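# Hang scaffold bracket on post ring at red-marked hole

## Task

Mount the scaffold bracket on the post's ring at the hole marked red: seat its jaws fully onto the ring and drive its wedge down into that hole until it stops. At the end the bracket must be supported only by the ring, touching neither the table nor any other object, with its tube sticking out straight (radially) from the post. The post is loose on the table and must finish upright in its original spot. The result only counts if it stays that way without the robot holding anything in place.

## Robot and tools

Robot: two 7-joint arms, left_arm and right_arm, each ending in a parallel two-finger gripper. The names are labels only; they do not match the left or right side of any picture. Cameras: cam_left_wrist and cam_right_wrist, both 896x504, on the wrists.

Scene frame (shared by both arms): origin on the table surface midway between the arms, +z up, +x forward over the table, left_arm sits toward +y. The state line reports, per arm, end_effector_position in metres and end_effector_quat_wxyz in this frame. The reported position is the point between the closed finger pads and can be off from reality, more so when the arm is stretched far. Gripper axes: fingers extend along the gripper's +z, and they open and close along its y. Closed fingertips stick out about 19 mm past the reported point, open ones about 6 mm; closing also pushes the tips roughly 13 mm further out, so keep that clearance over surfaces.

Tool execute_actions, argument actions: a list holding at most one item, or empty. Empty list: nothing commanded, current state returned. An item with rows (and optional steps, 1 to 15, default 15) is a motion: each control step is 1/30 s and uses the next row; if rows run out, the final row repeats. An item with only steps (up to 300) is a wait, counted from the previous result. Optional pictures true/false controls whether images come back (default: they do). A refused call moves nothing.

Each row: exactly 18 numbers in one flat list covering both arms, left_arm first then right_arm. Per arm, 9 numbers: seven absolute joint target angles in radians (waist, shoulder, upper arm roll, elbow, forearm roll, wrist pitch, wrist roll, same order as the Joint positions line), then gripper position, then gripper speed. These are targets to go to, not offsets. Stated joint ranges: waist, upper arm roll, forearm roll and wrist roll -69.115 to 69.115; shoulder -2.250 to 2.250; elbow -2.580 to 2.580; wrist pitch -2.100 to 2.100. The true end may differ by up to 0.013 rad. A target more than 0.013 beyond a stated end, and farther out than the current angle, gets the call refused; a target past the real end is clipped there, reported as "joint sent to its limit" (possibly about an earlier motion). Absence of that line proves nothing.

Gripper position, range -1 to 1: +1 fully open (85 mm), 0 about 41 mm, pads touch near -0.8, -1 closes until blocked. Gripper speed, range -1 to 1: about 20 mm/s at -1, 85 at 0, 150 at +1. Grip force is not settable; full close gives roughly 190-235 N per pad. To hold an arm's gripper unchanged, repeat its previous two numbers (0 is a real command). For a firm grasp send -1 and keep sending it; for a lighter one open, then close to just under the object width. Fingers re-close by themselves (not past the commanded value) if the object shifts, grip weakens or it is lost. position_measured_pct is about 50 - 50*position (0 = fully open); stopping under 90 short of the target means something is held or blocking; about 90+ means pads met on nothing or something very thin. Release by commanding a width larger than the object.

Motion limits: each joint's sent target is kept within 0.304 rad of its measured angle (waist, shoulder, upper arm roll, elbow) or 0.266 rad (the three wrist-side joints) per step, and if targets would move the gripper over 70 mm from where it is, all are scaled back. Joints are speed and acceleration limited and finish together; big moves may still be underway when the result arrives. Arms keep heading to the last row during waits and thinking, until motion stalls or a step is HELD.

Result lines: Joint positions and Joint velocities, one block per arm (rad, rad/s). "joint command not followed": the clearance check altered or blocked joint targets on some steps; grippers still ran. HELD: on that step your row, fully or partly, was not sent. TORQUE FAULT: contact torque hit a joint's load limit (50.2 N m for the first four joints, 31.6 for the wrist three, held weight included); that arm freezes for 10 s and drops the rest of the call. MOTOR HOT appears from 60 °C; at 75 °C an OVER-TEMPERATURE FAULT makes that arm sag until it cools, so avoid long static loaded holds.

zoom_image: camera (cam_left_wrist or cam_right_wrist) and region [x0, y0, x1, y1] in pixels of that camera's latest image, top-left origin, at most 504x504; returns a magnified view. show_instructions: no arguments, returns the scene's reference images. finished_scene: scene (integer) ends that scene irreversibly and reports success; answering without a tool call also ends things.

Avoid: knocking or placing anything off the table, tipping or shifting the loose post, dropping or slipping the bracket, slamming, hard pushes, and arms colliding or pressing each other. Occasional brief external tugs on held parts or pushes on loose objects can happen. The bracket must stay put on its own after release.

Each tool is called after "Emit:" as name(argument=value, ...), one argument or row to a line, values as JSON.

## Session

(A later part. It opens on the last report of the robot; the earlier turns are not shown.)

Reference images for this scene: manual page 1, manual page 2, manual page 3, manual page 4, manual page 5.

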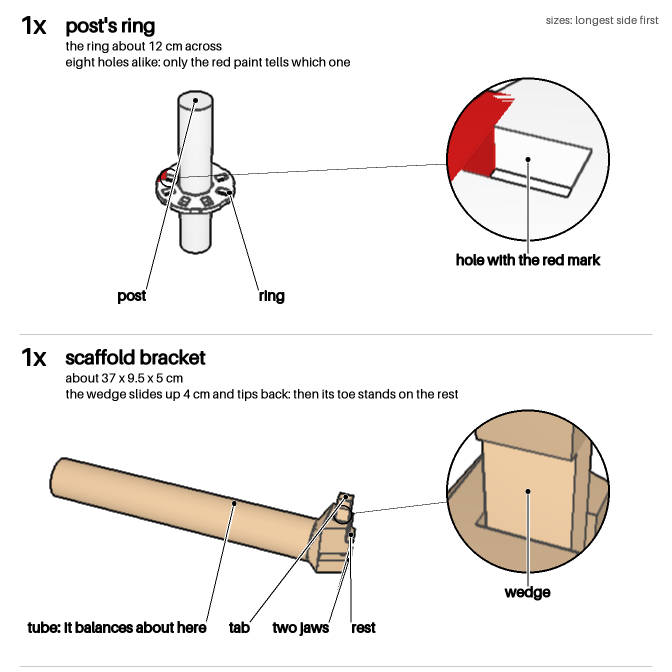

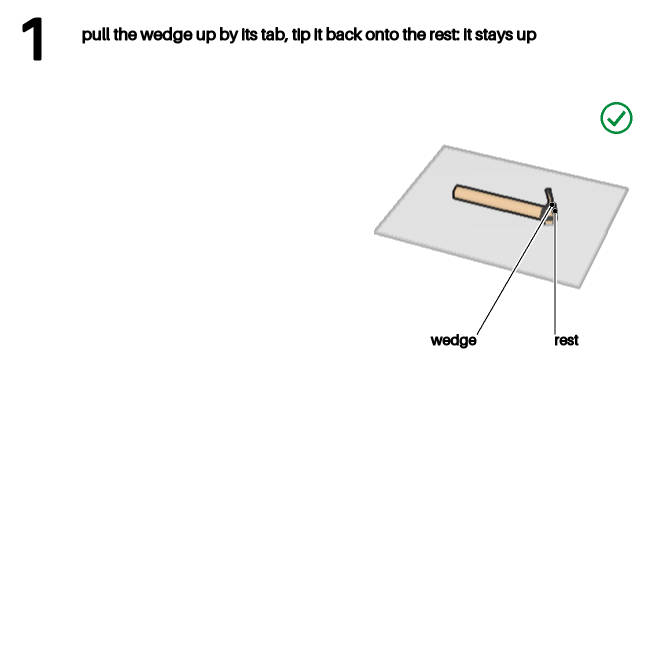

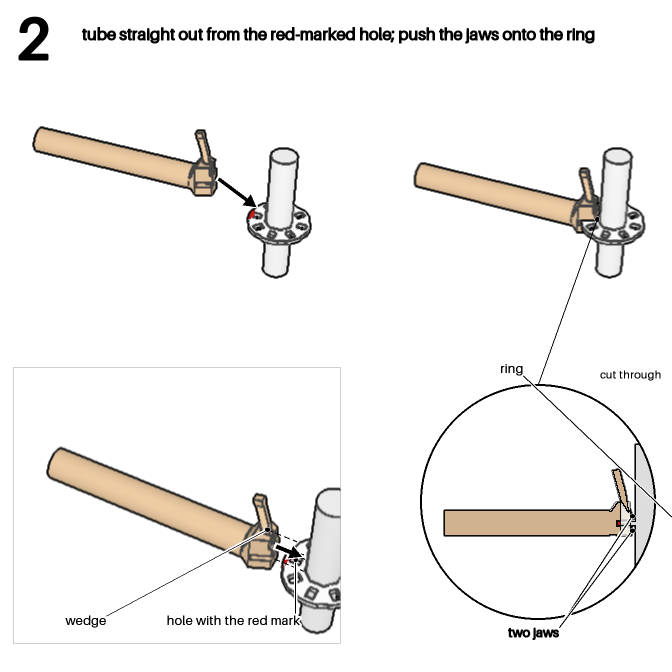

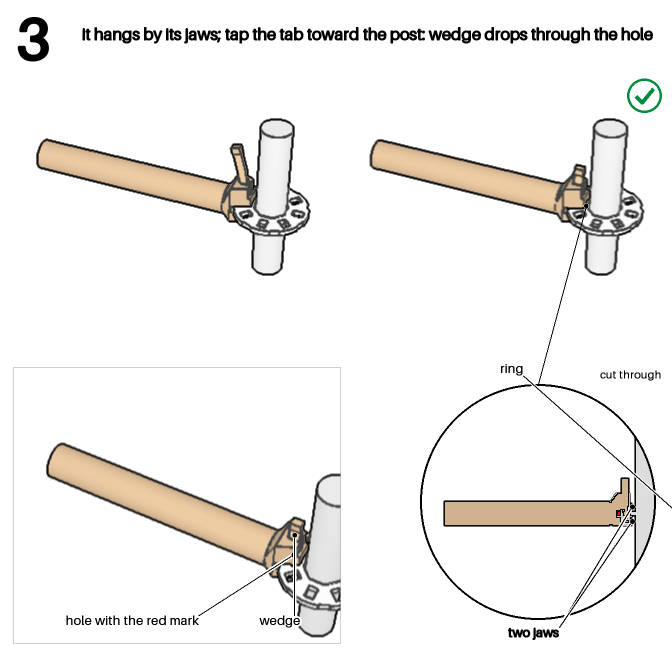

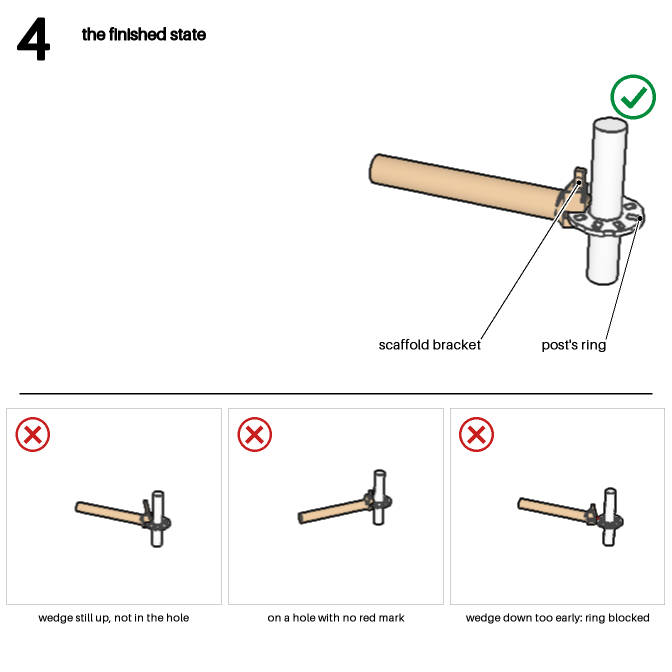

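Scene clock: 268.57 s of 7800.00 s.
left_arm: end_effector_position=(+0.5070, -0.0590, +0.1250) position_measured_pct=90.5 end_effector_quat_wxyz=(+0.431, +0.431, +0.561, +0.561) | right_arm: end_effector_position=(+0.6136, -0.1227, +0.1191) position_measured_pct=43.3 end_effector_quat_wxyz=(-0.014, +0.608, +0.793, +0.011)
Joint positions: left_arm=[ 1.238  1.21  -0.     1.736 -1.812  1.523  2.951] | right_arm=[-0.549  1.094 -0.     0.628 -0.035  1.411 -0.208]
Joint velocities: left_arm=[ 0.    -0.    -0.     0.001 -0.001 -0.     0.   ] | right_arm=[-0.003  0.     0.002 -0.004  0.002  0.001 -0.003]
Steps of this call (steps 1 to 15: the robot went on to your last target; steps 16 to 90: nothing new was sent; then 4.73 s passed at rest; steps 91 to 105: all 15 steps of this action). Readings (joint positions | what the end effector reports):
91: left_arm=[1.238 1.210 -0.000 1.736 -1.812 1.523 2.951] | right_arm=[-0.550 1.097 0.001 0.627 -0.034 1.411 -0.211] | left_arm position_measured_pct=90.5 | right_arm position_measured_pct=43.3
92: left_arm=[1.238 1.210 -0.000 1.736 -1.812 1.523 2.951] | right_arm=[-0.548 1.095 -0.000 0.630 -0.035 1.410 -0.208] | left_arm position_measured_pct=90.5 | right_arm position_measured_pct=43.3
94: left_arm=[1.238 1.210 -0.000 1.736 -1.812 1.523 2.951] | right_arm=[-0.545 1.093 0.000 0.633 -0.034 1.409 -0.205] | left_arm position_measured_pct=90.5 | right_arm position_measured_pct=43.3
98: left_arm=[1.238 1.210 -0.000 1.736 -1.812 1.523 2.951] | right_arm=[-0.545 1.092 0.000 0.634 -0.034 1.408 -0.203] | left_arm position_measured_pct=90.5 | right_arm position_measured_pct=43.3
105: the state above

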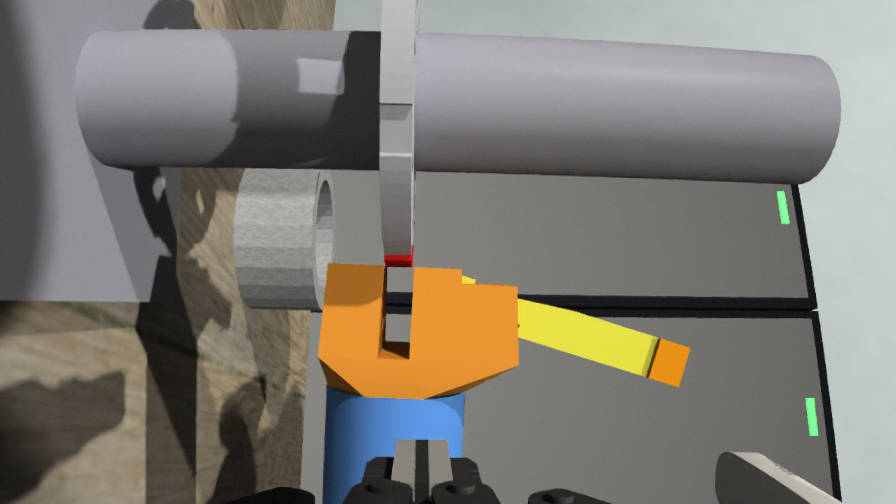

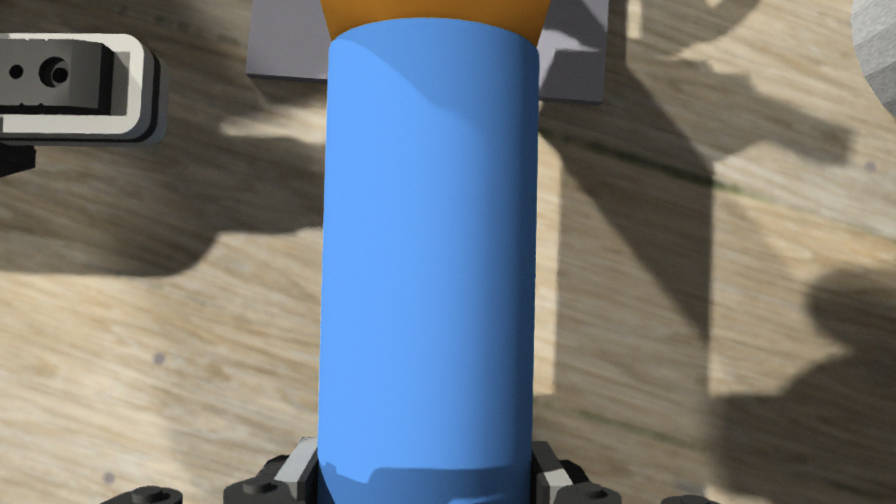

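Emit:
execute_actions(
  actions=[
    {"rows": [[1.2380,1.2100,0,1.7356,-1.8118,1.5235,2.9514,-0.85,1, -0.5490,1.0948,0,0.6290,-0.0345,1.4105,-0.2077,-1,0],[1.2380,1.2100,0,1.7356,-1.8118,1.5235,2.9514,-0.85,1, -0.5490,1.0948,0,0.6290,-0.0345,1.4105,-0.2077,-1,0],[1.2380,1.2100,0,1.7356,-1.8118,1.5235,2.9514,-0.85,1, -0.5490,1.0948,0,0.6290,-0.0345,1.4105,-0.2077,-1,0],[1.2380,1.2100,0,1.7356,-1.8118,1.5235,2.9514,-0.85,1, -0.5528,1.0971,0,0.6232,-0.0345,1.4138,-0.2115,-1,0],[1.2380,1.2100,0,1.7356,-1.8118,1.5235,2.9514,-0.85,1, -0.5528,1.0971,0,0.6232,-0.0345,1.4138,-0.2115,-1,0],[1.2380,1.2100,0,1.7356,-1.8118,1.5235,2.9514,-0.85,1, -0.5528,1.0971,0,0.6232,-0.0345,1.4138,-0.2115,-1,0],[1.2380,1.2100,0,1.7356,-1.8118,1.5235,2.9514,-0.85,1, -0.5585,1.1004,0,0.6156,-0.0344,1.4180,-0.2173,-1,0]], "steps": 15},
  ],
)

Emit:
zoom_image(
  camera="cam_left_wrist",
  region=[300, 160, 520, 380],
)

Scene clock: 279.70 s of 7800.00 s.
left_arm: end_effector_position=(+0.5070, -0.0590, +0.1250) position_measured_pct=90.5 end_effector_quat_wxyz=(+0.431, +0.431, +0.561, +0.561) | right_arm: end_effector_position=(+0.6121, -0.1162, +0.1191) position_measured_pct=43.3 end_effector_quat_wxyz=(-0.014, +0.608, +0.793, +0.011)
Joint positions: left_arm=[ 1.238  1.21  -0.     1.736 -1.812  1.523  2.951] | right_arm=[-0.559  1.1   -0.     0.616 -0.035  1.418 -0.217]
Joint velocities: left_arm=[-0.     0.001  0.     0.     0.001 -0.    -0.   ] | right_arm=[-0.     0.002  0.004 -0.002  0.005  0.001 -0.002]
Steps of this call (steps 1 to 15: the robot went on to your last target; steps 16 to 90: nothing new was sent; then 7.63 s passed at rest; steps 91 to 105: all 15 steps of this action). Readings (joint positions | what the end effector reports):
91: left_arm=[1.238 1.210 -0.000 1.736 -1.812 1.523 2.951] | right_arm=[-0.549 1.095 0.000 0.628 -0.035 1.411 -0.208] | left_arm position_measured_pct=90.5 | right_arm position_measured_pct=43.3
92: left_arm=[1.238 1.210 -0.000 1.736 -1.812 1.523 2.951] | right_arm=[-0.549 1.095 0.000 0.629 -0.035 1.411 -0.208] | left_arm position_measured_pct=90.5 | right_arm position_measured_pct=43.3
94: left_arm=[1.238 1.210 -0.000 1.736 -1.812 1.523 2.951] | right_arm=[-0.550 1.095 0.000 0.628 -0.034 1.411 -0.208] | left_arm position_measured_pct=90.5 | right_arm position_measured_pct=43.3
98: left_arm=[1.238 1.210 -0.000 1.736 -1.812 1.523 2.951] | right_arm=[-0.554 1.098 0.001 0.621 -0.034 1.415 -0.213] | left_arm position_measured_pct=90.5 | right_arm position_measured_pct=43.3
105: the state above

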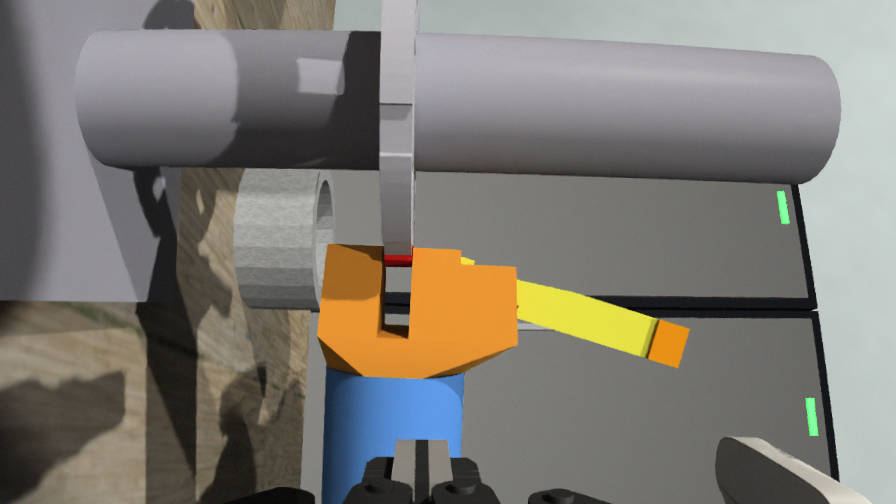

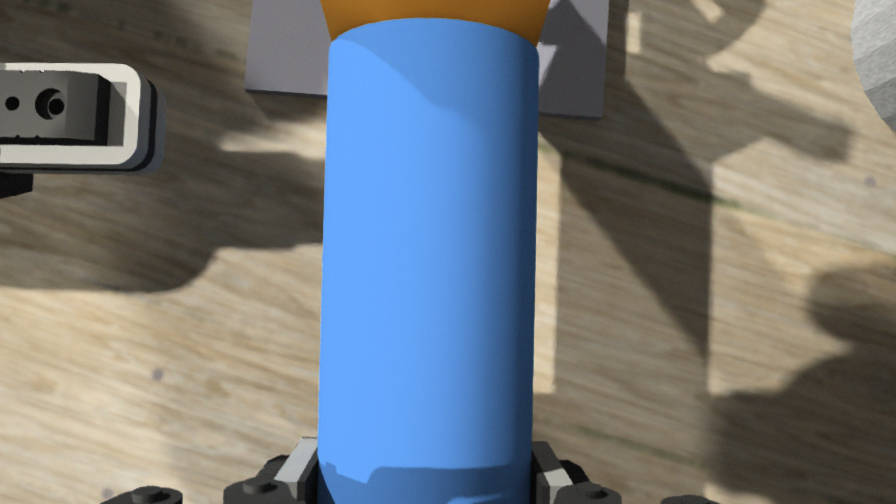

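Region (300, 160, 520, 380) of cam_left_wrist's 896x504 image, scaled by 2.291.

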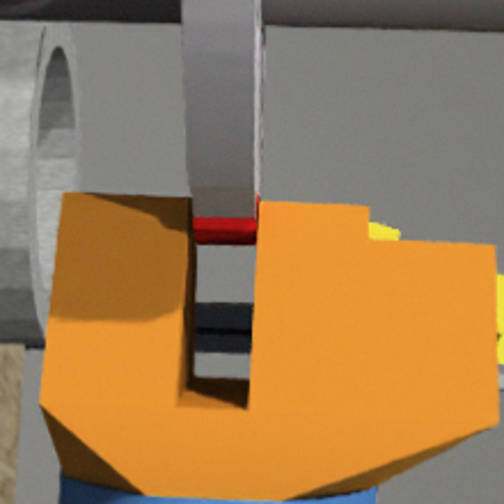

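Emit:
execute_actions(
  actions=[
    {"rows": [[1.2380,1.2100,0,1.7356,-1.8118,1.5235,2.9514,-0.85,1, -0.5640,1.1036,0,0.6078,-0.0344,1.4225,-0.2230,-1,0],[1.2380,1.2100,0,1.7356,-1.8118,1.5235,2.9514,-0.85,1, -0.5640,1.1036,0,0.6078,-0.0344,1.4225,-0.2230,-1,0],[1.2380,1.2100,0,1.7356,-1.8118,1.5235,2.9514,-0.85,1, -0.5696,1.1068,0,0.5999,-0.0343,1.4271,-0.2287,-1,0],[1.2380,1.2100,0,1.7356,-1.8118,1.5235,2.9514,-0.85,1, -0.5696,1.1068,0,0.5999,-0.0343,1.4271,-0.2287,-1,0],[1.2380,1.2100,0,1.7356,-1.8118,1.5235,2.9514,-0.85,1, -0.5752,1.1100,0,0.5920,-0.0343,1.4316,-0.2344,-1,0],[1.2380,1.2100,0,1.7356,-1.8118,1.5235,2.9514,-0.85,1, -0.5752,1.1100,0,0.5920,-0.0343,1.4316,-0.2344,-1,0],[1.2380,1.2100,0,1.7356,-1.8118,1.5235,2.9514,-0.85,1, -0.5812,1.1136,0,0.5833,-0.0342,1.4365,-0.2406,-1,0],[1.2380,1.2100,0,1.7356,-1.8118,1.5235,2.9514,-0.85,1, -0.5812,1.1136,0,0.5833,-0.0342,1.4365,-0.2406,-1,0],[1.2380,1.2100,0,1.7356,-1.8118,1.5235,2.9514,-0.85,1, -0.5873,1.1171,0,0.5746,-0.0341,1.4414,-0.2469,-1,0]], "steps": 15},
  ],
)

Emit:
zoom_image(
  camera="cam_left_wrist",
  region=[300, 140, 520, 360],
)

Scene clock: 288.20 s of 7800.00 s.
left_arm: end_effector_position=(+0.5070, -0.0590, +0.1250) position_measured_pct=90.5 end_effector_quat_wxyz=(+0.431, +0.431, +0.561, +0.561) | right_arm: end_effector_position=(+0.6067, -0.0966, +0.1202) position_measured_pct=43.3 end_effector_quat_wxyz=(-0.014, +0.608, +0.794, +0.011)
Joint positions: left_arm=[ 1.238  1.21  -0.     1.736 -1.812  1.523  2.951] | right_arm=[-0.587  1.117 -0.     0.576 -0.034  1.441 -0.246]
Joint velocities: left_arm=[-0.    -0.001  0.    -0.    -0.001  0.     0.001] | right_arm=[-0.005  0.008  0.006 -0.011  0.004  0.007 -0.005]
Steps of this call (steps 1 to 15: the robot went on to your last target; steps 16 to 90: nothing new was sent; then 5.00 s passed at rest; steps 91 to 105: all 15 steps of this action). Readings (joint positions | what the end effector reports):
91: left_arm=[1.238 1.210 -0.000 1.736 -1.812 1.523 2.951] | right_arm=[-0.559 1.101 0.000 0.615 -0.034 1.419 -0.218] | left_arm position_measured_pct=90.5 | right_arm position_measured_pct=43.3
92: left_arm=[1.238 1.210 -0.000 1.736 -1.812 1.523 2.951] | right_arm=[-0.561 1.102 0.001 0.612 -0.034 1.420 -0.219] | left_arm position_measured_pct=90.5 | right_arm position_measured_pct=43.3
94: left_arm=[1.238 1.210 -0.000 1.736 -1.812 1.523 2.951] | right_arm=[-0.564 1.105 0.001 0.606 -0.034 1.423 -0.224] | left_arm position_measured_pct=90.5 | right_arm position_measured_pct=43.3
98: left_arm=[1.238 1.210 -0.000 1.736 -1.812 1.523 2.951] | right_arm=[-0.575 1.110 0.000 0.592 -0.034 1.432 -0.234] | left_arm position_measured_pct=90.5 | right_arm position_measured_pct=43.3
105: the state above

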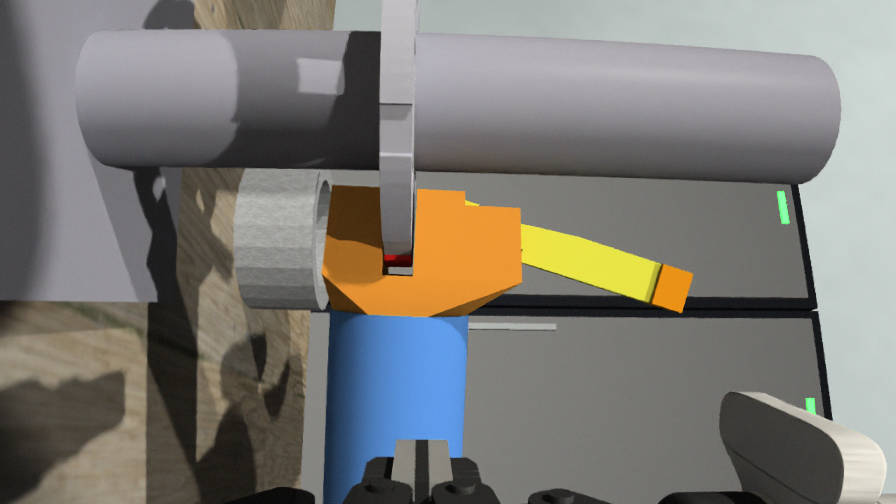

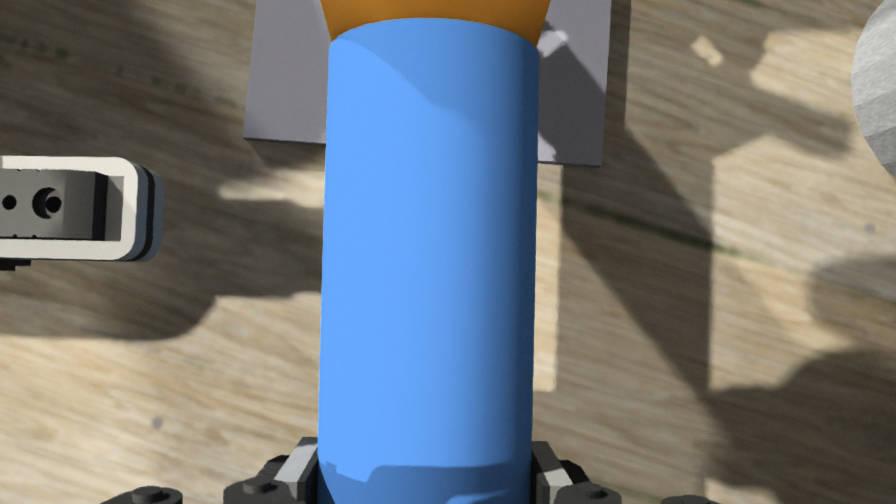

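Region (300, 140, 520, 360) of cam_left_wrist's 896x504 image, scaled by 2.291.

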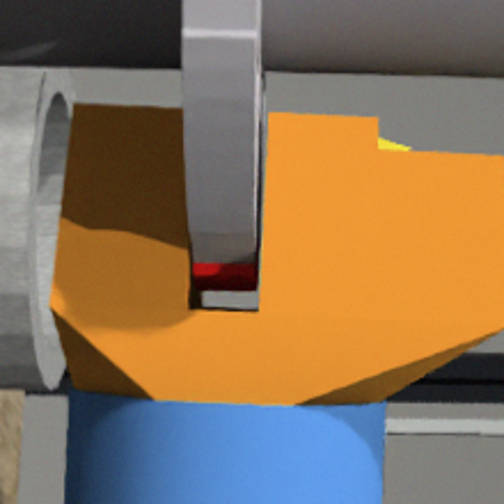

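Emit:
execute_actions(
  actions=[
    {"rows": [[1.1361,1.0441,0,1.9009,-1.9120,1.5043,2.9565,-0.85,1, -0.5933,1.1209,0,0.5665,-0.0341,1.4455,-0.2531,-1,0]], "steps": 15},
  ],
)

Scene clock: 307.43 s of 7800.00 s.
left_arm: end_effector_position=(+0.5301, -0.0131, +0.1864) position_measured_pct=90.5 end_effector_quat_wxyz=(+0.430, +0.432, +0.560, +0.561) | right_arm: end_effector_position=(+0.6060, -0.0936, +0.1198) position_measured_pct=43.3 end_effector_quat_wxyz=(-0.014, +0.609, +0.793, +0.010)
Joint positions: left_arm=[ 1.138  1.047 -0.     1.9   -1.912  1.504  2.956] | right_arm=[-0.592  1.121  0.001  0.567 -0.033  1.446 -0.253]
Joint velocities: left_arm=[-0.016 -0.031  0.003  0.011 -0.002 -0.001 -0.   ] | right_arm=[ 0.001 -0.     0.    -0.     0.    -0.001  0.001]
Steps of this call (steps 1 to 15: the robot went on to your last target; steps 16 to 90: nothing new was sent; then 15.73 s passed at rest; steps 91 to 105: all 15 steps of this action). Readings (joint positions | what the end effector reports):
91: left_arm=[1.237 1.209 0.000 1.737 -1.812 1.523 2.951] | right_arm=[-0.588 1.118 0.000 0.574 -0.034 1.442 -0.247] | left_arm position_measured_pct=90.5 | right_arm position_measured_pct=43.3
92: left_arm=[1.233 1.202 0.001 1.743 -1.815 1.522 2.952] | right_arm=[-0.590 1.119 0.001 0.571 -0.033 1.443 -0.249] | left_arm position_measured_pct=90.5 | right_arm position_measured_pct=43.3
94: left_arm=[1.215 1.172 0.002 1.770 -1.831 1.518 2.952] | right_arm=[-0.592 1.120 0.000 0.568 -0.034 1.445 -0.252] | left_arm position_measured_pct=90.5 | right_arm position_measured_pct=43.3
98: left_arm=[1.159 1.081 -0.001 1.861 -1.888 1.510 2.955] | right_arm=[-0.592 1.121 0.001 0.567 -0.033 1.446 -0.253] | left_arm position_measured_pct=90.5 | right_arm position_measured_pct=43.3
105: the state above

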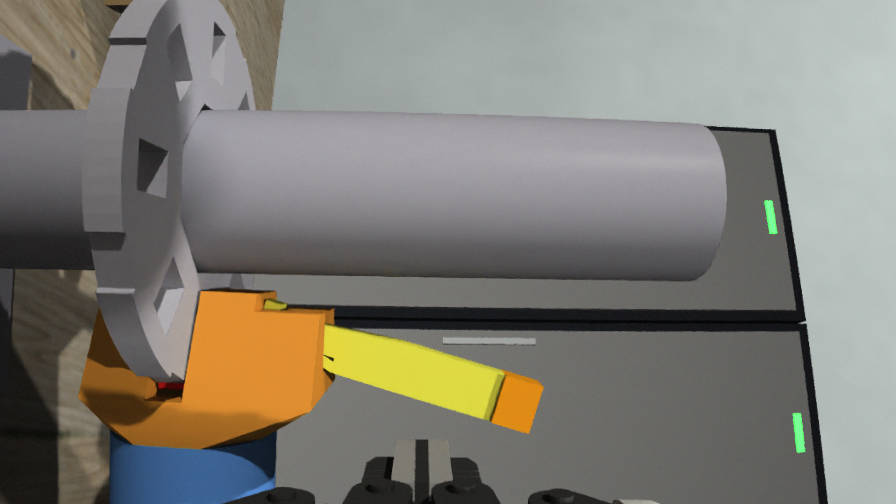

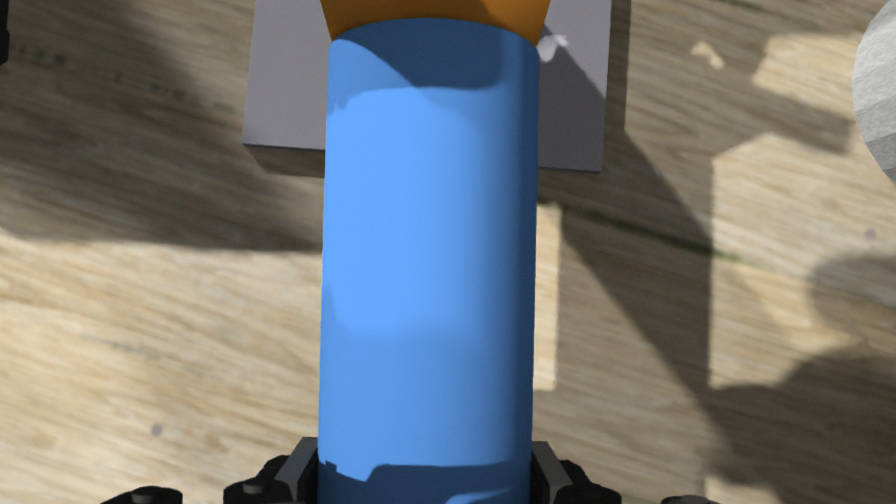

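Emit:
execute_actions(
  actions=[],
)

Scene clock: 316.20 s of 7800.00 s.
left_arm: end_effector_position=(+0.5307, -0.0122, +0.1880) position_measured_pct=90.5 end_effector_quat_wxyz=(+0.431, +0.431, +0.561, +0.561) | right_arm: end_effector_position=(+0.6060, -0.0936, +0.1198) position_measured_pct=43.3 end_effector_quat_wxyz=(-0.014, +0.609, +0.793, +0.010)
Joint positions: left_arm=[ 1.136  1.044 -0.     1.901 -1.912  1.504  2.956] | right_arm=[-0.592  1.121  0.001  0.567 -0.033  1.446 -0.253]
Joint velocities: left_arm=[-0.    -0.001  0.    -0.    -0.     0.    -0.   ] | right_arm=[-0.001  0.     0.    -0.    -0.     0.001  0.002]
Steps of this call (steps 1 to 15: the robot went on to your last target; steps 16 to 90: nothing new was sent; then 5.77 s passed at rest). Readings (joint positions | what the end effector reports):
1: left_arm=[1.137 1.047 -0.000 1.900 -1.912 1.504 2.956] | right_arm=[-0.592 1.121 0.001 0.567 -0.033 1.446 -0.253] | left_arm position_measured_pct=90.5 | right_arm position_measured_pct=43.3
2: left_arm=[1.137 1.046 -0.000 1.901 -1.912 1.504 2.956] | right_arm=[-0.592 1.121 0.001 0.567 -0.033 1.446 -0.253] | left_arm position_measured_pct=90.5 | right_arm position_measured_pct=43.3
4: left_arm=[1.137 1.045 -0.000 1.901 -1.912 1.504 2.956] | right_arm=[-0.592 1.121 0.001 0.567 -0.033 1.446 -0.253] | left_arm position_measured_pct=90.5 | right_arm position_measured_pct=43.3
8: left_arm=[1.136 1.044 -0.000 1.901 -1.912 1.504 2.956] | right_arm=[-0.592 1.121 0.001 0.567 -0.033 1.446 -0.253] | left_arm position_measured_pct=90.5 | right_arm position_measured_pct=43.3
90: the state above
All arms were judged still, so your last target was given up. Only a new action makes them travel on or press farther. Fingers that are still opening or closing keep moving.

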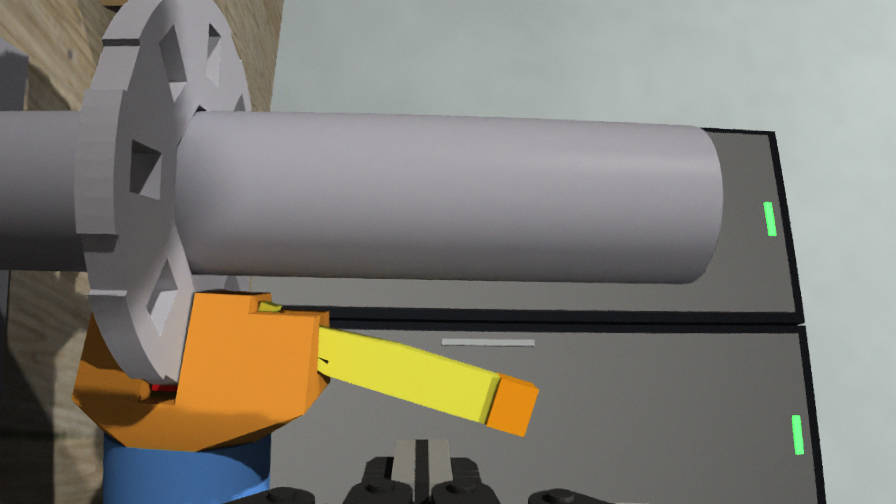

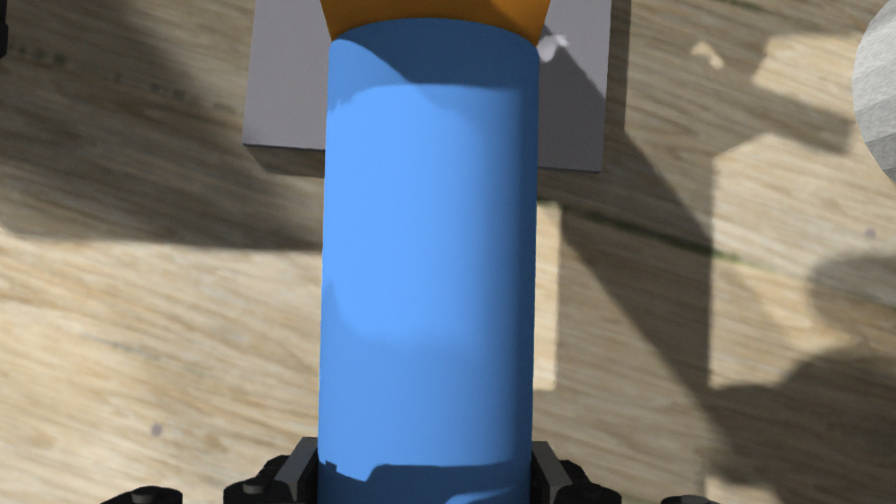

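Emit:
execute_actions(
  actions=[
    {"rows": [[1.0504,1.0511,0,1.8562,-1.9934,1.4732,2.9283,-0.85,1, -0.5933,1.1209,0,0.5665,-0.0341,1.4455,-0.2531,-1,0]], "steps": 15},
  ],
)

Scene clock: 319.03 s of 7800.00 s.
left_arm: end_effector_position=(+0.5690, -0.0024, +0.1880) position_measured_pct=90.5 end_effector_quat_wxyz=(+0.431, +0.431, +0.561, +0.561) | right_arm: end_effector_position=(+0.6061, -0.0936, +0.1199) position_measured_pct=43.3 end_effector_quat_wxyz=(-0.014, +0.609, +0.793, +0.010)
Joint positions: left_arm=[ 1.051  1.051 -0.     1.856 -1.993  1.473  2.928] | right_arm=[-0.592  1.121  0.001  0.567 -0.033  1.446 -0.253]
Joint velocities: left_arm=[-0.01   0.    -0.    -0.001 -0.001 -0.001 -0.   ] | right_arm=[-0.    -0.     0.     0.001 -0.     0.     0.001]
Steps of this call (steps 1 to 70: nothing new was sent; steps 71 to 85: all 15 steps of this action). Readings (joint positions | what the end effector reports):
71: left_arm=[1.135 1.044 0.000 1.900 -1.913 1.504 2.956] | right_arm=[-0.592 1.121 0.001 0.567 -0.033 1.446 -0.253] | left_arm position_measured_pct=90.5 | right_arm position_measured_pct=43.3
72: left_arm=[1.128 1.045 0.001 1.898 -1.917 1.502 2.955] | right_arm=[-0.592 1.121 0.001 0.567 -0.033 1.446 -0.253] | left_arm position_measured_pct=90.5 | right_arm position_measured_pct=43.3
74: left_arm=[1.098 1.047 0.002 1.883 -1.942 1.492 2.946] | right_arm=[-0.592 1.121 0.001 0.567 -0.033 1.446 -0.253] | left_arm position_measured_pct=90.5 | right_arm position_measured_pct=43.3
78: left_arm=[1.057 1.050 -0.002 1.859 -1.990 1.475 2.930] | right_arm=[-0.592 1.121 0.001 0.567 -0.033 1.446 -0.253] | left_arm position_measured_pct=90.5 | right_arm position_measured_pct=43.3
85: the state above

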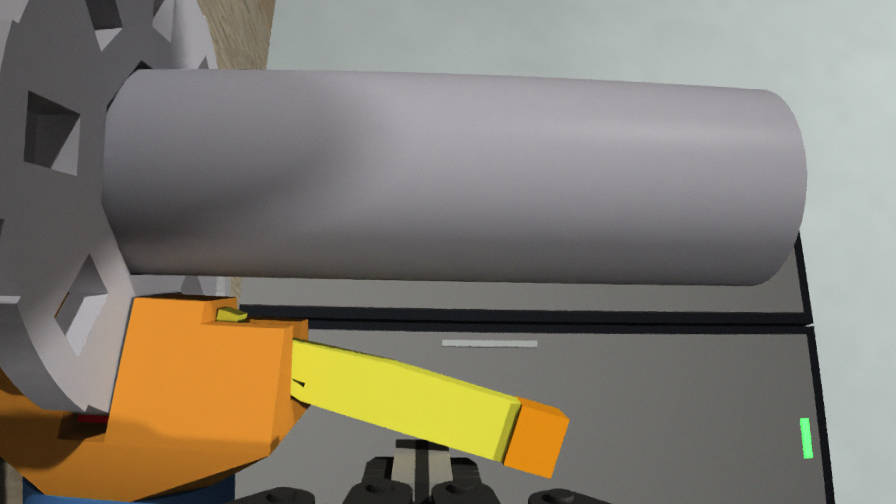

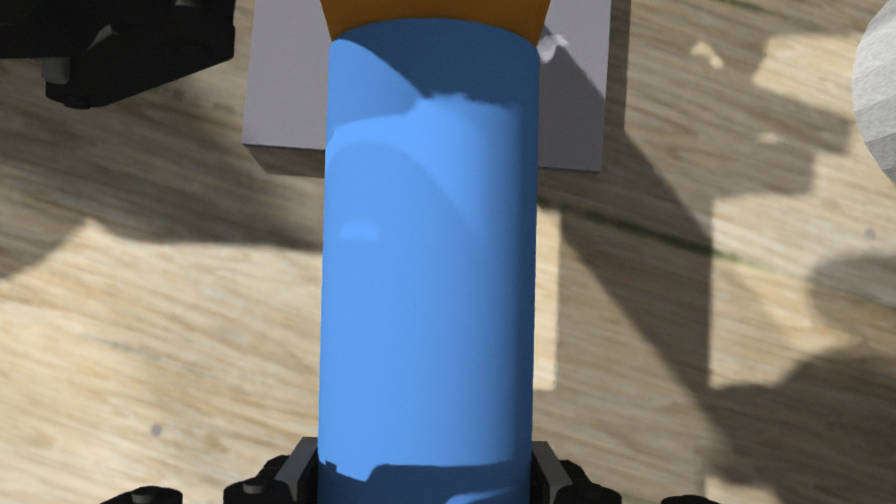

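Emit:
execute_actions(
  actions=[
    {"rows": [[1.0336,1.0428,0,1.9101,-2.0138,1.4891,2.9713,-0.85,1, -0.5933,1.1209,0,0.5665,-0.0341,1.4455,-0.2531,-1,0]], "steps": 15},
  ],
)

Scene clock: 321.47 s of 7800.00 s.
left_arm: end_effector_position=(+0.5645, +0.0109, +0.1874) position_measured_pct=90.5 end_effector_quat_wxyz=(+0.433, +0.433, +0.560, +0.558) | right_arm: end_effector_position=(+0.6060, -0.0931, +0.1205) position_measured_pct=43.3 end_effector_quat_wxyz=(-0.013, +0.609, +0.793, +0.010)
Joint positions: left_arm=[ 1.036  1.043  0.002  1.908 -2.017  1.488  2.971] | right_arm=[-0.593  1.12   0.     0.566 -0.033  1.446 -0.253]
Joint velocities: left_arm=[-0.001 -0.     0.     0.001  0.001 -0.     0.   ] | right_arm=[ 0.    -0.001  0.     0.001  0.001 -0.    -0.   ]
Steps of this call (steps 1 to 15: the robot went on to your last target; steps 16 to 58: nothing new was sent; steps 59 to 73: all 15 steps of this action). Readings (joint positions | what the end effector reports):
59: left_arm=[1.050 1.051 0.000 1.857 -1.994 1.473 2.929] | right_arm=[-0.592 1.121 0.001 0.567 -0.033 1.446 -0.253] | left_arm position_measured_pct=90.5 | right_arm position_measured_pct=43.3
60: left_arm=[1.048 1.050 0.001 1.863 -1.996 1.475 2.933] | right_arm=[-0.592 1.121 0.001 0.567 -0.033 1.446 -0.253] | left_arm position_measured_pct=90.5 | right_arm position_measured_pct=43.3
62: left_arm=[1.041 1.046 0.001 1.886 -2.005 1.482 2.951] | right_arm=[-0.592 1.121 0.001 0.567 -0.033 1.446 -0.253] | left_arm position_measured_pct=90.5 | right_arm position_measured_pct=43.3
66: left_arm=[1.036 1.044 0.001 1.906 -2.016 1.487 2.970] | right_arm=[-0.593 1.121 0.000 0.567 -0.033 1.446 -0.253] | left_arm position_measured_pct=90.5 | right_arm position_measured_pct=43.3
73: the state above

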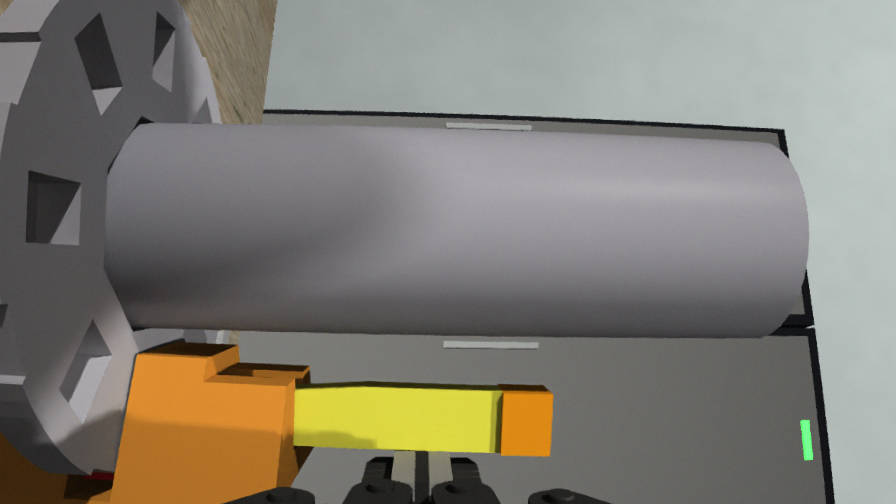

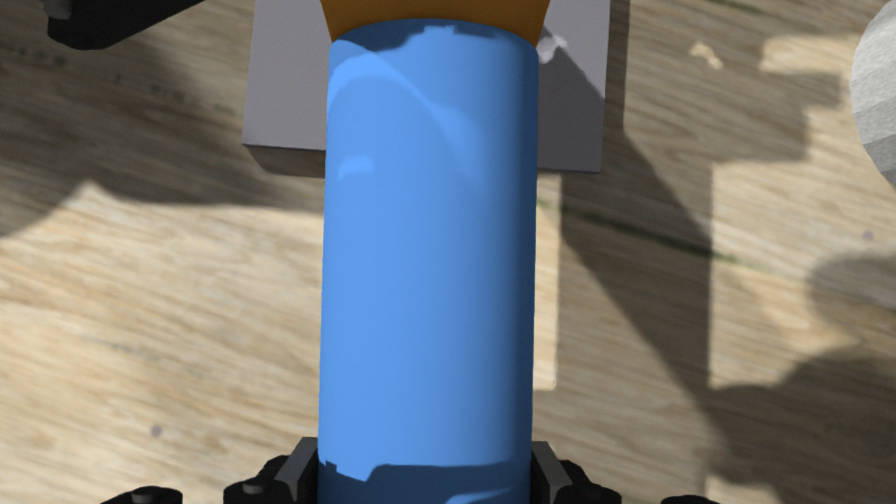

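Emit:
execute_actions(
  actions=[
    {"rows": [[1.0440,1.0480,0,1.8770,-2.0010,1.4793,2.9450,-0.85,1, -0.5933,1.1209,0,0.5665,-0.0341,1.4455,-0.2531,-1,0]], "steps": 15},
  ],
)

Scene clock: 324.73 s of 7800.00 s.
left_arm: end_effector_position=(+0.5676, +0.0046, +0.1878) position_measured_pct=90.5 end_effector_quat_wxyz=(+0.431, +0.431, +0.561, +0.561) | right_arm: end_effector_position=(+0.6059, -0.0931, +0.1199) position_measured_pct=43.3 end_effector_quat_wxyz=(-0.014, +0.609, +0.793, +0.010)
Joint positions: left_arm=[ 1.044  1.048  0.     1.877 -2.001  1.479  2.945] | right_arm=[-0.593  1.121  0.     0.567 -0.034  1.446 -0.253]
Joint velocities: left_arm=[ 0.001  0.001 -0.    -0.     0.001  0.001 -0.001] | right_arm=[-0. -0. -0.  0.  0.  0. -0.]
Steps of this call (steps 1 to 15: the robot went on to your last target; steps 16 to 83: nothing new was sent; steps 84 to 98: all 15 steps of this action). Readings (joint positions | what the end effector reports):
84: left_arm=[1.037 1.043 0.002 1.908 -2.017 1.487 2.971] | right_arm=[-0.593 1.120 0.001 0.566 -0.033 1.446 -0.253] | left_arm position_measured_pct=90.5 | right_arm position_measured_pct=43.3
85: left_arm=[1.038 1.045 0.001 1.903 -2.013 1.487 2.967] | right_arm=[-0.593 1.120 0.001 0.566 -0.033 1.446 -0.253] | left_arm position_measured_pct=90.5 | right_arm position_measured_pct=43.3
87: left_arm=[1.042 1.047 0.000 1.887 -2.005 1.482 2.954] | right_arm=[-0.593 1.121 0.000 0.567 -0.034 1.446 -0.253] | left_arm position_measured_pct=90.5 | right_arm position_measured_pct=43.3
91: left_arm=[1.044 1.048 0.000 1.878 -2.001 1.480 2.946] | right_arm=[-0.593 1.121 0.000 0.567 -0.034 1.446 -0.253] | left_arm position_measured_pct=90.5 | right_arm position_measured_pct=43.3
98: the state above

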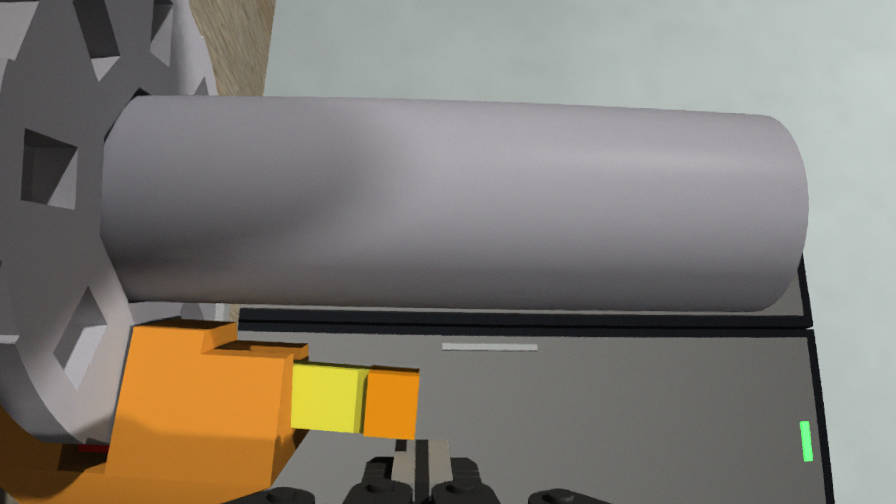

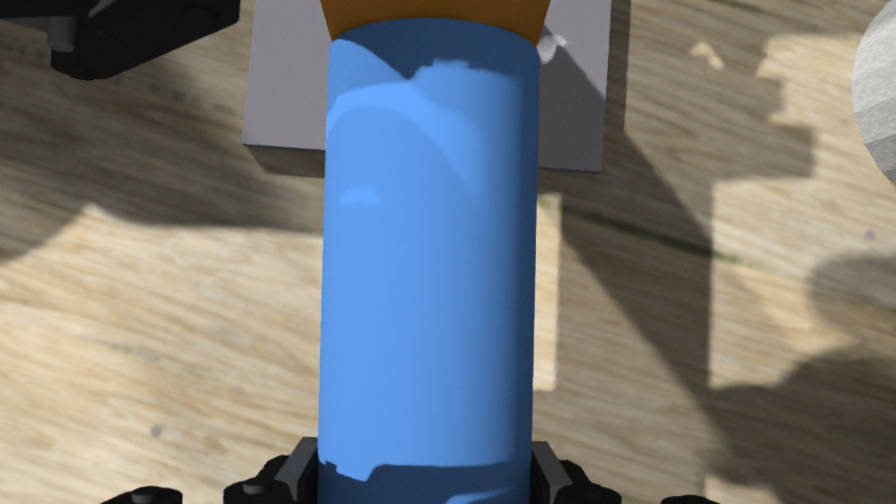

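Emit:
execute_actions(
  actions=[
    {"rows": [[1.0440,1.0135,0,1.8869,-1.9990,1.4687,2.9227,-0.85,1, -0.5933,1.1209,0,0.5665,-0.0341,1.4455,-0.2531,-1,0],[1.0440,1.0135,0,1.8869,-1.9990,1.4687,2.9227,-0.85,1, -0.5933,1.1209,0,0.5665,-0.0341,1.4455,-0.2531,-1,0],[1.0440,1.0135,0,1.8869,-1.9990,1.4687,2.9227,-0.85,1, -0.5933,1.1209,0,0.5665,-0.0341,1.4455,-0.2531,-1,0],[1.0440,1.0135,0,1.8869,-1.9990,1.4687,2.9227,-0.85,1, -0.5933,1.1209,0,0.5665,-0.0341,1.4455,-0.2531,-1,0],[1.0440,1.0135,0,1.8869,-1.9990,1.4687,2.9227,-0.85,1, -0.5933,1.1209,0,0.5665,-0.0341,1.4455,-0.2531,-1,0],[1.0440,1.0135,0,1.8869,-1.9990,1.4687,2.9227,-0.85,1, -0.5933,1.1209,0,0.5665,-0.0341,1.4455,-0.2531,-1,0],[1.0440,1.0135,0,1.8869,-1.9990,1.4687,2.9227,-0.85,1, -0.5933,1.1209,0,0.5665,-0.0341,1.4455,-0.2531,-1,0],[1.0175,1.0014,0,1.9666,-2.0307,1.4931,2.9862,-0.85,1, -0.5933,1.1209,0,0.5665,-0.0341,1.4455,-0.2531,-1,0]], "steps": 15},
  ],
)

Scene clock: 351.30 s of 7800.00 s.
left_arm: end_effector_position=(+0.5615, +0.0279, +0.2018) position_measured_pct=90.5 end_effector_quat_wxyz=(+0.431, +0.431, +0.561, +0.561) | right_arm: end_effector_position=(+0.6059, -0.0931, +0.1199) position_measured_pct=43.3 end_effector_quat_wxyz=(-0.014, +0.609, +0.793, +0.010)
Joint positions: left_arm=[ 1.019  1.003 -0.001  1.962 -2.029  1.492  2.984] | right_arm=[-0.593  1.121  0.     0.567 -0.034  1.446 -0.253]
Joint velocities: left_arm=[-0.018 -0.006  0.     0.086 -0.036  0.026  0.072] | right_arm=[-0.002 -0.    -0.    -0.    -0.     0.001 -0.001]
Steps of this call (steps 1 to 15: the robot went on to your last target; steps 16 to 90: nothing new was sent; then 23.07 s passed at rest; steps 91 to 105: all 15 steps of this action). Readings (joint positions | what the end effector reports):
91: left_arm=[1.044 1.047 0.000 1.877 -2.001 1.479 2.944] | right_arm=[-0.593 1.121 0.000 0.567 -0.034 1.446 -0.253] | left_arm position_measured_pct=90.5 | right_arm position_measured_pct=43.3
92: left_arm=[1.044 1.040 0.000 1.879 -2.000 1.476 2.941] | right_arm=[-0.593 1.121 0.000 0.567 -0.034 1.446 -0.253] | left_arm position_measured_pct=90.5 | right_arm position_measured_pct=43.3
94: left_arm=[1.044 1.023 0.000 1.884 -2.000 1.472 2.930] | right_arm=[-0.593 1.121 0.000 0.567 -0.034 1.446 -0.253] | left_arm position_measured_pct=90.5 | right_arm position_measured_pct=43.3
98: left_arm=[1.043 1.015 0.000 1.887 -2.000 1.470 2.924] | right_arm=[-0.593 1.121 0.000 0.567 -0.034 1.446 -0.253] | left_arm position_measured_pct=90.5 | right_arm position_measured_pct=43.3
105: the state above

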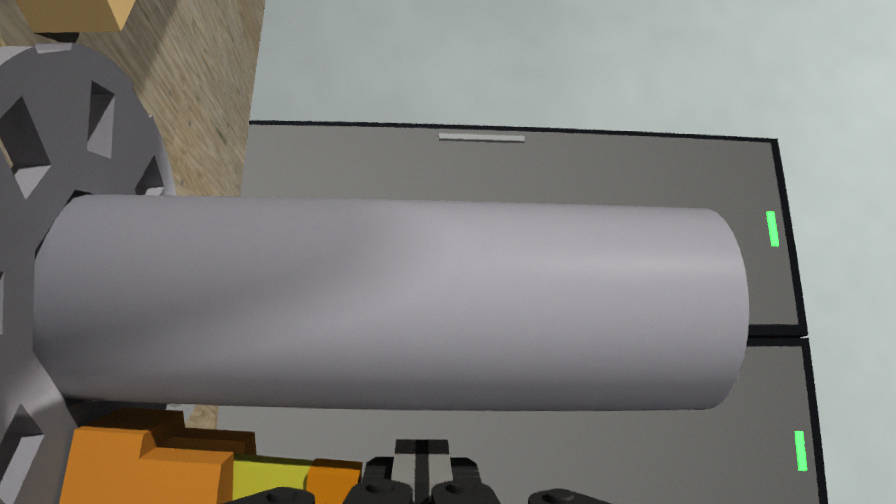

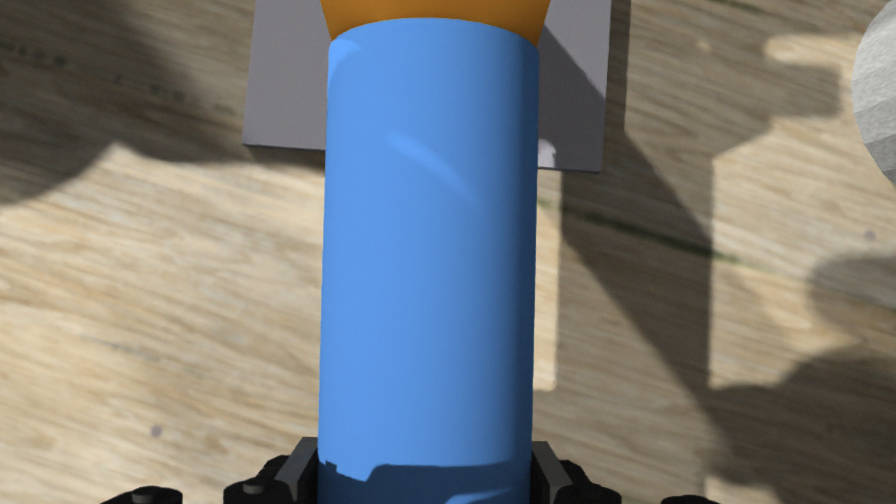

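Emit:
execute_actions(
  actions=[
    {"rows": [[1.0175,1.0163,0,1.9623,-2.0316,1.4977,2.9958,-0.85,1, -0.5933,1.1209,0,0.5665,-0.0341,1.4455,-0.2531,-1,0]], "steps": 15},
  ],
)

Scene clock: 353.73 s of 7800.00 s.
left_arm: end_effector_position=(+0.5618, +0.0283, +0.2000) position_measured_pct=90.5 end_effector_quat_wxyz=(+0.434, +0.428, +0.560, +0.562) | right_arm: end_effector_position=(+0.6054, -0.0934, +0.1163) position_measured_pct=43.3 end_effector_quat_wxyz=(-0.015, +0.609, +0.793, +0.009)
Joint positions: left_arm=[ 1.018  1.012 -0.001  1.961 -2.033  1.501  2.996] | right_arm=[-0.593  1.126  0.     0.568 -0.034  1.443 -0.254]
Joint velocities: left_arm=[-0.001 -0.004 -0.004 -0.003  0.001  0.006  0.001] | right_arm=[ 0.003  0.035 -0.002  0.011 -0.008 -0.02  -0.008]
Steps of this call (steps 1 to 15: the robot went on to your last target; steps 16 to 58: nothing new was sent; steps 59 to 73: all 15 steps of this action). Readings (joint positions | what the end effector reports):
59: left_arm=[1.018 1.003 -0.000 1.966 -2.031 1.494 2.987] | right_arm=[-0.593 1.121 0.000 0.567 -0.034 1.446 -0.253] | left_arm position_measured_pct=90.5 | right_arm position_measured_pct=43.3
60: left_arm=[1.018 1.008 -0.000 1.965 -2.031 1.496 2.989] | right_arm=[-0.593 1.121 0.000 0.567 -0.034 1.446 -0.253] | left_arm position_measured_pct=90.5 | right_arm position_measured_pct=43.3
62: left_arm=[1.018 1.011 -0.001 1.963 -2.032 1.500 2.994] | right_arm=[-0.593 1.121 0.000 0.567 -0.034 1.446 -0.253] | left_arm position_measured_pct=90.5 | right_arm position_measured_pct=43.3
66: left_arm=[1.018 1.012 -0.001 1.962 -2.032 1.501 2.996] | right_arm=[-0.593 1.123 0.000 0.567 -0.034 1.445 -0.253] | left_arm position_measured_pct=90.5 | right_arm position_measured_pct=43.3
73: the state above

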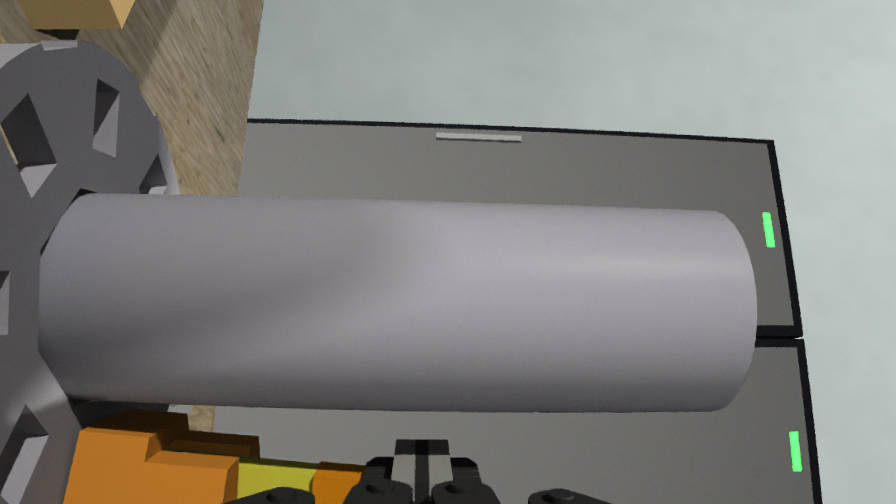

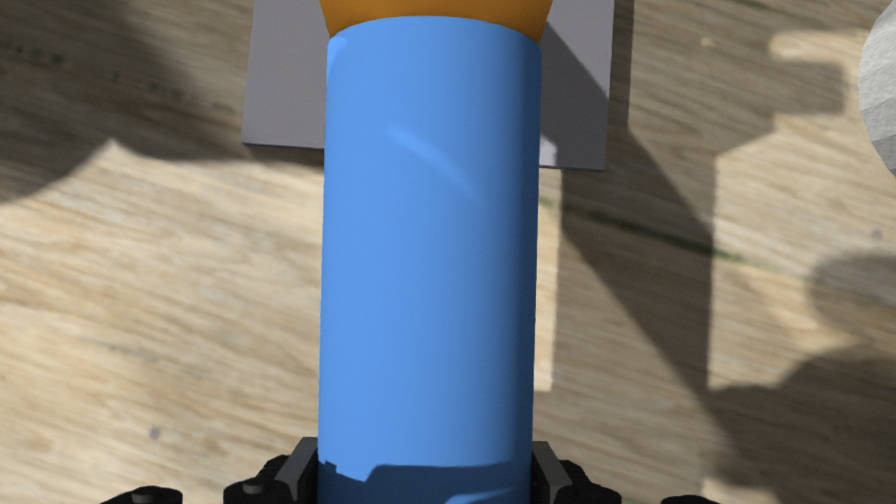

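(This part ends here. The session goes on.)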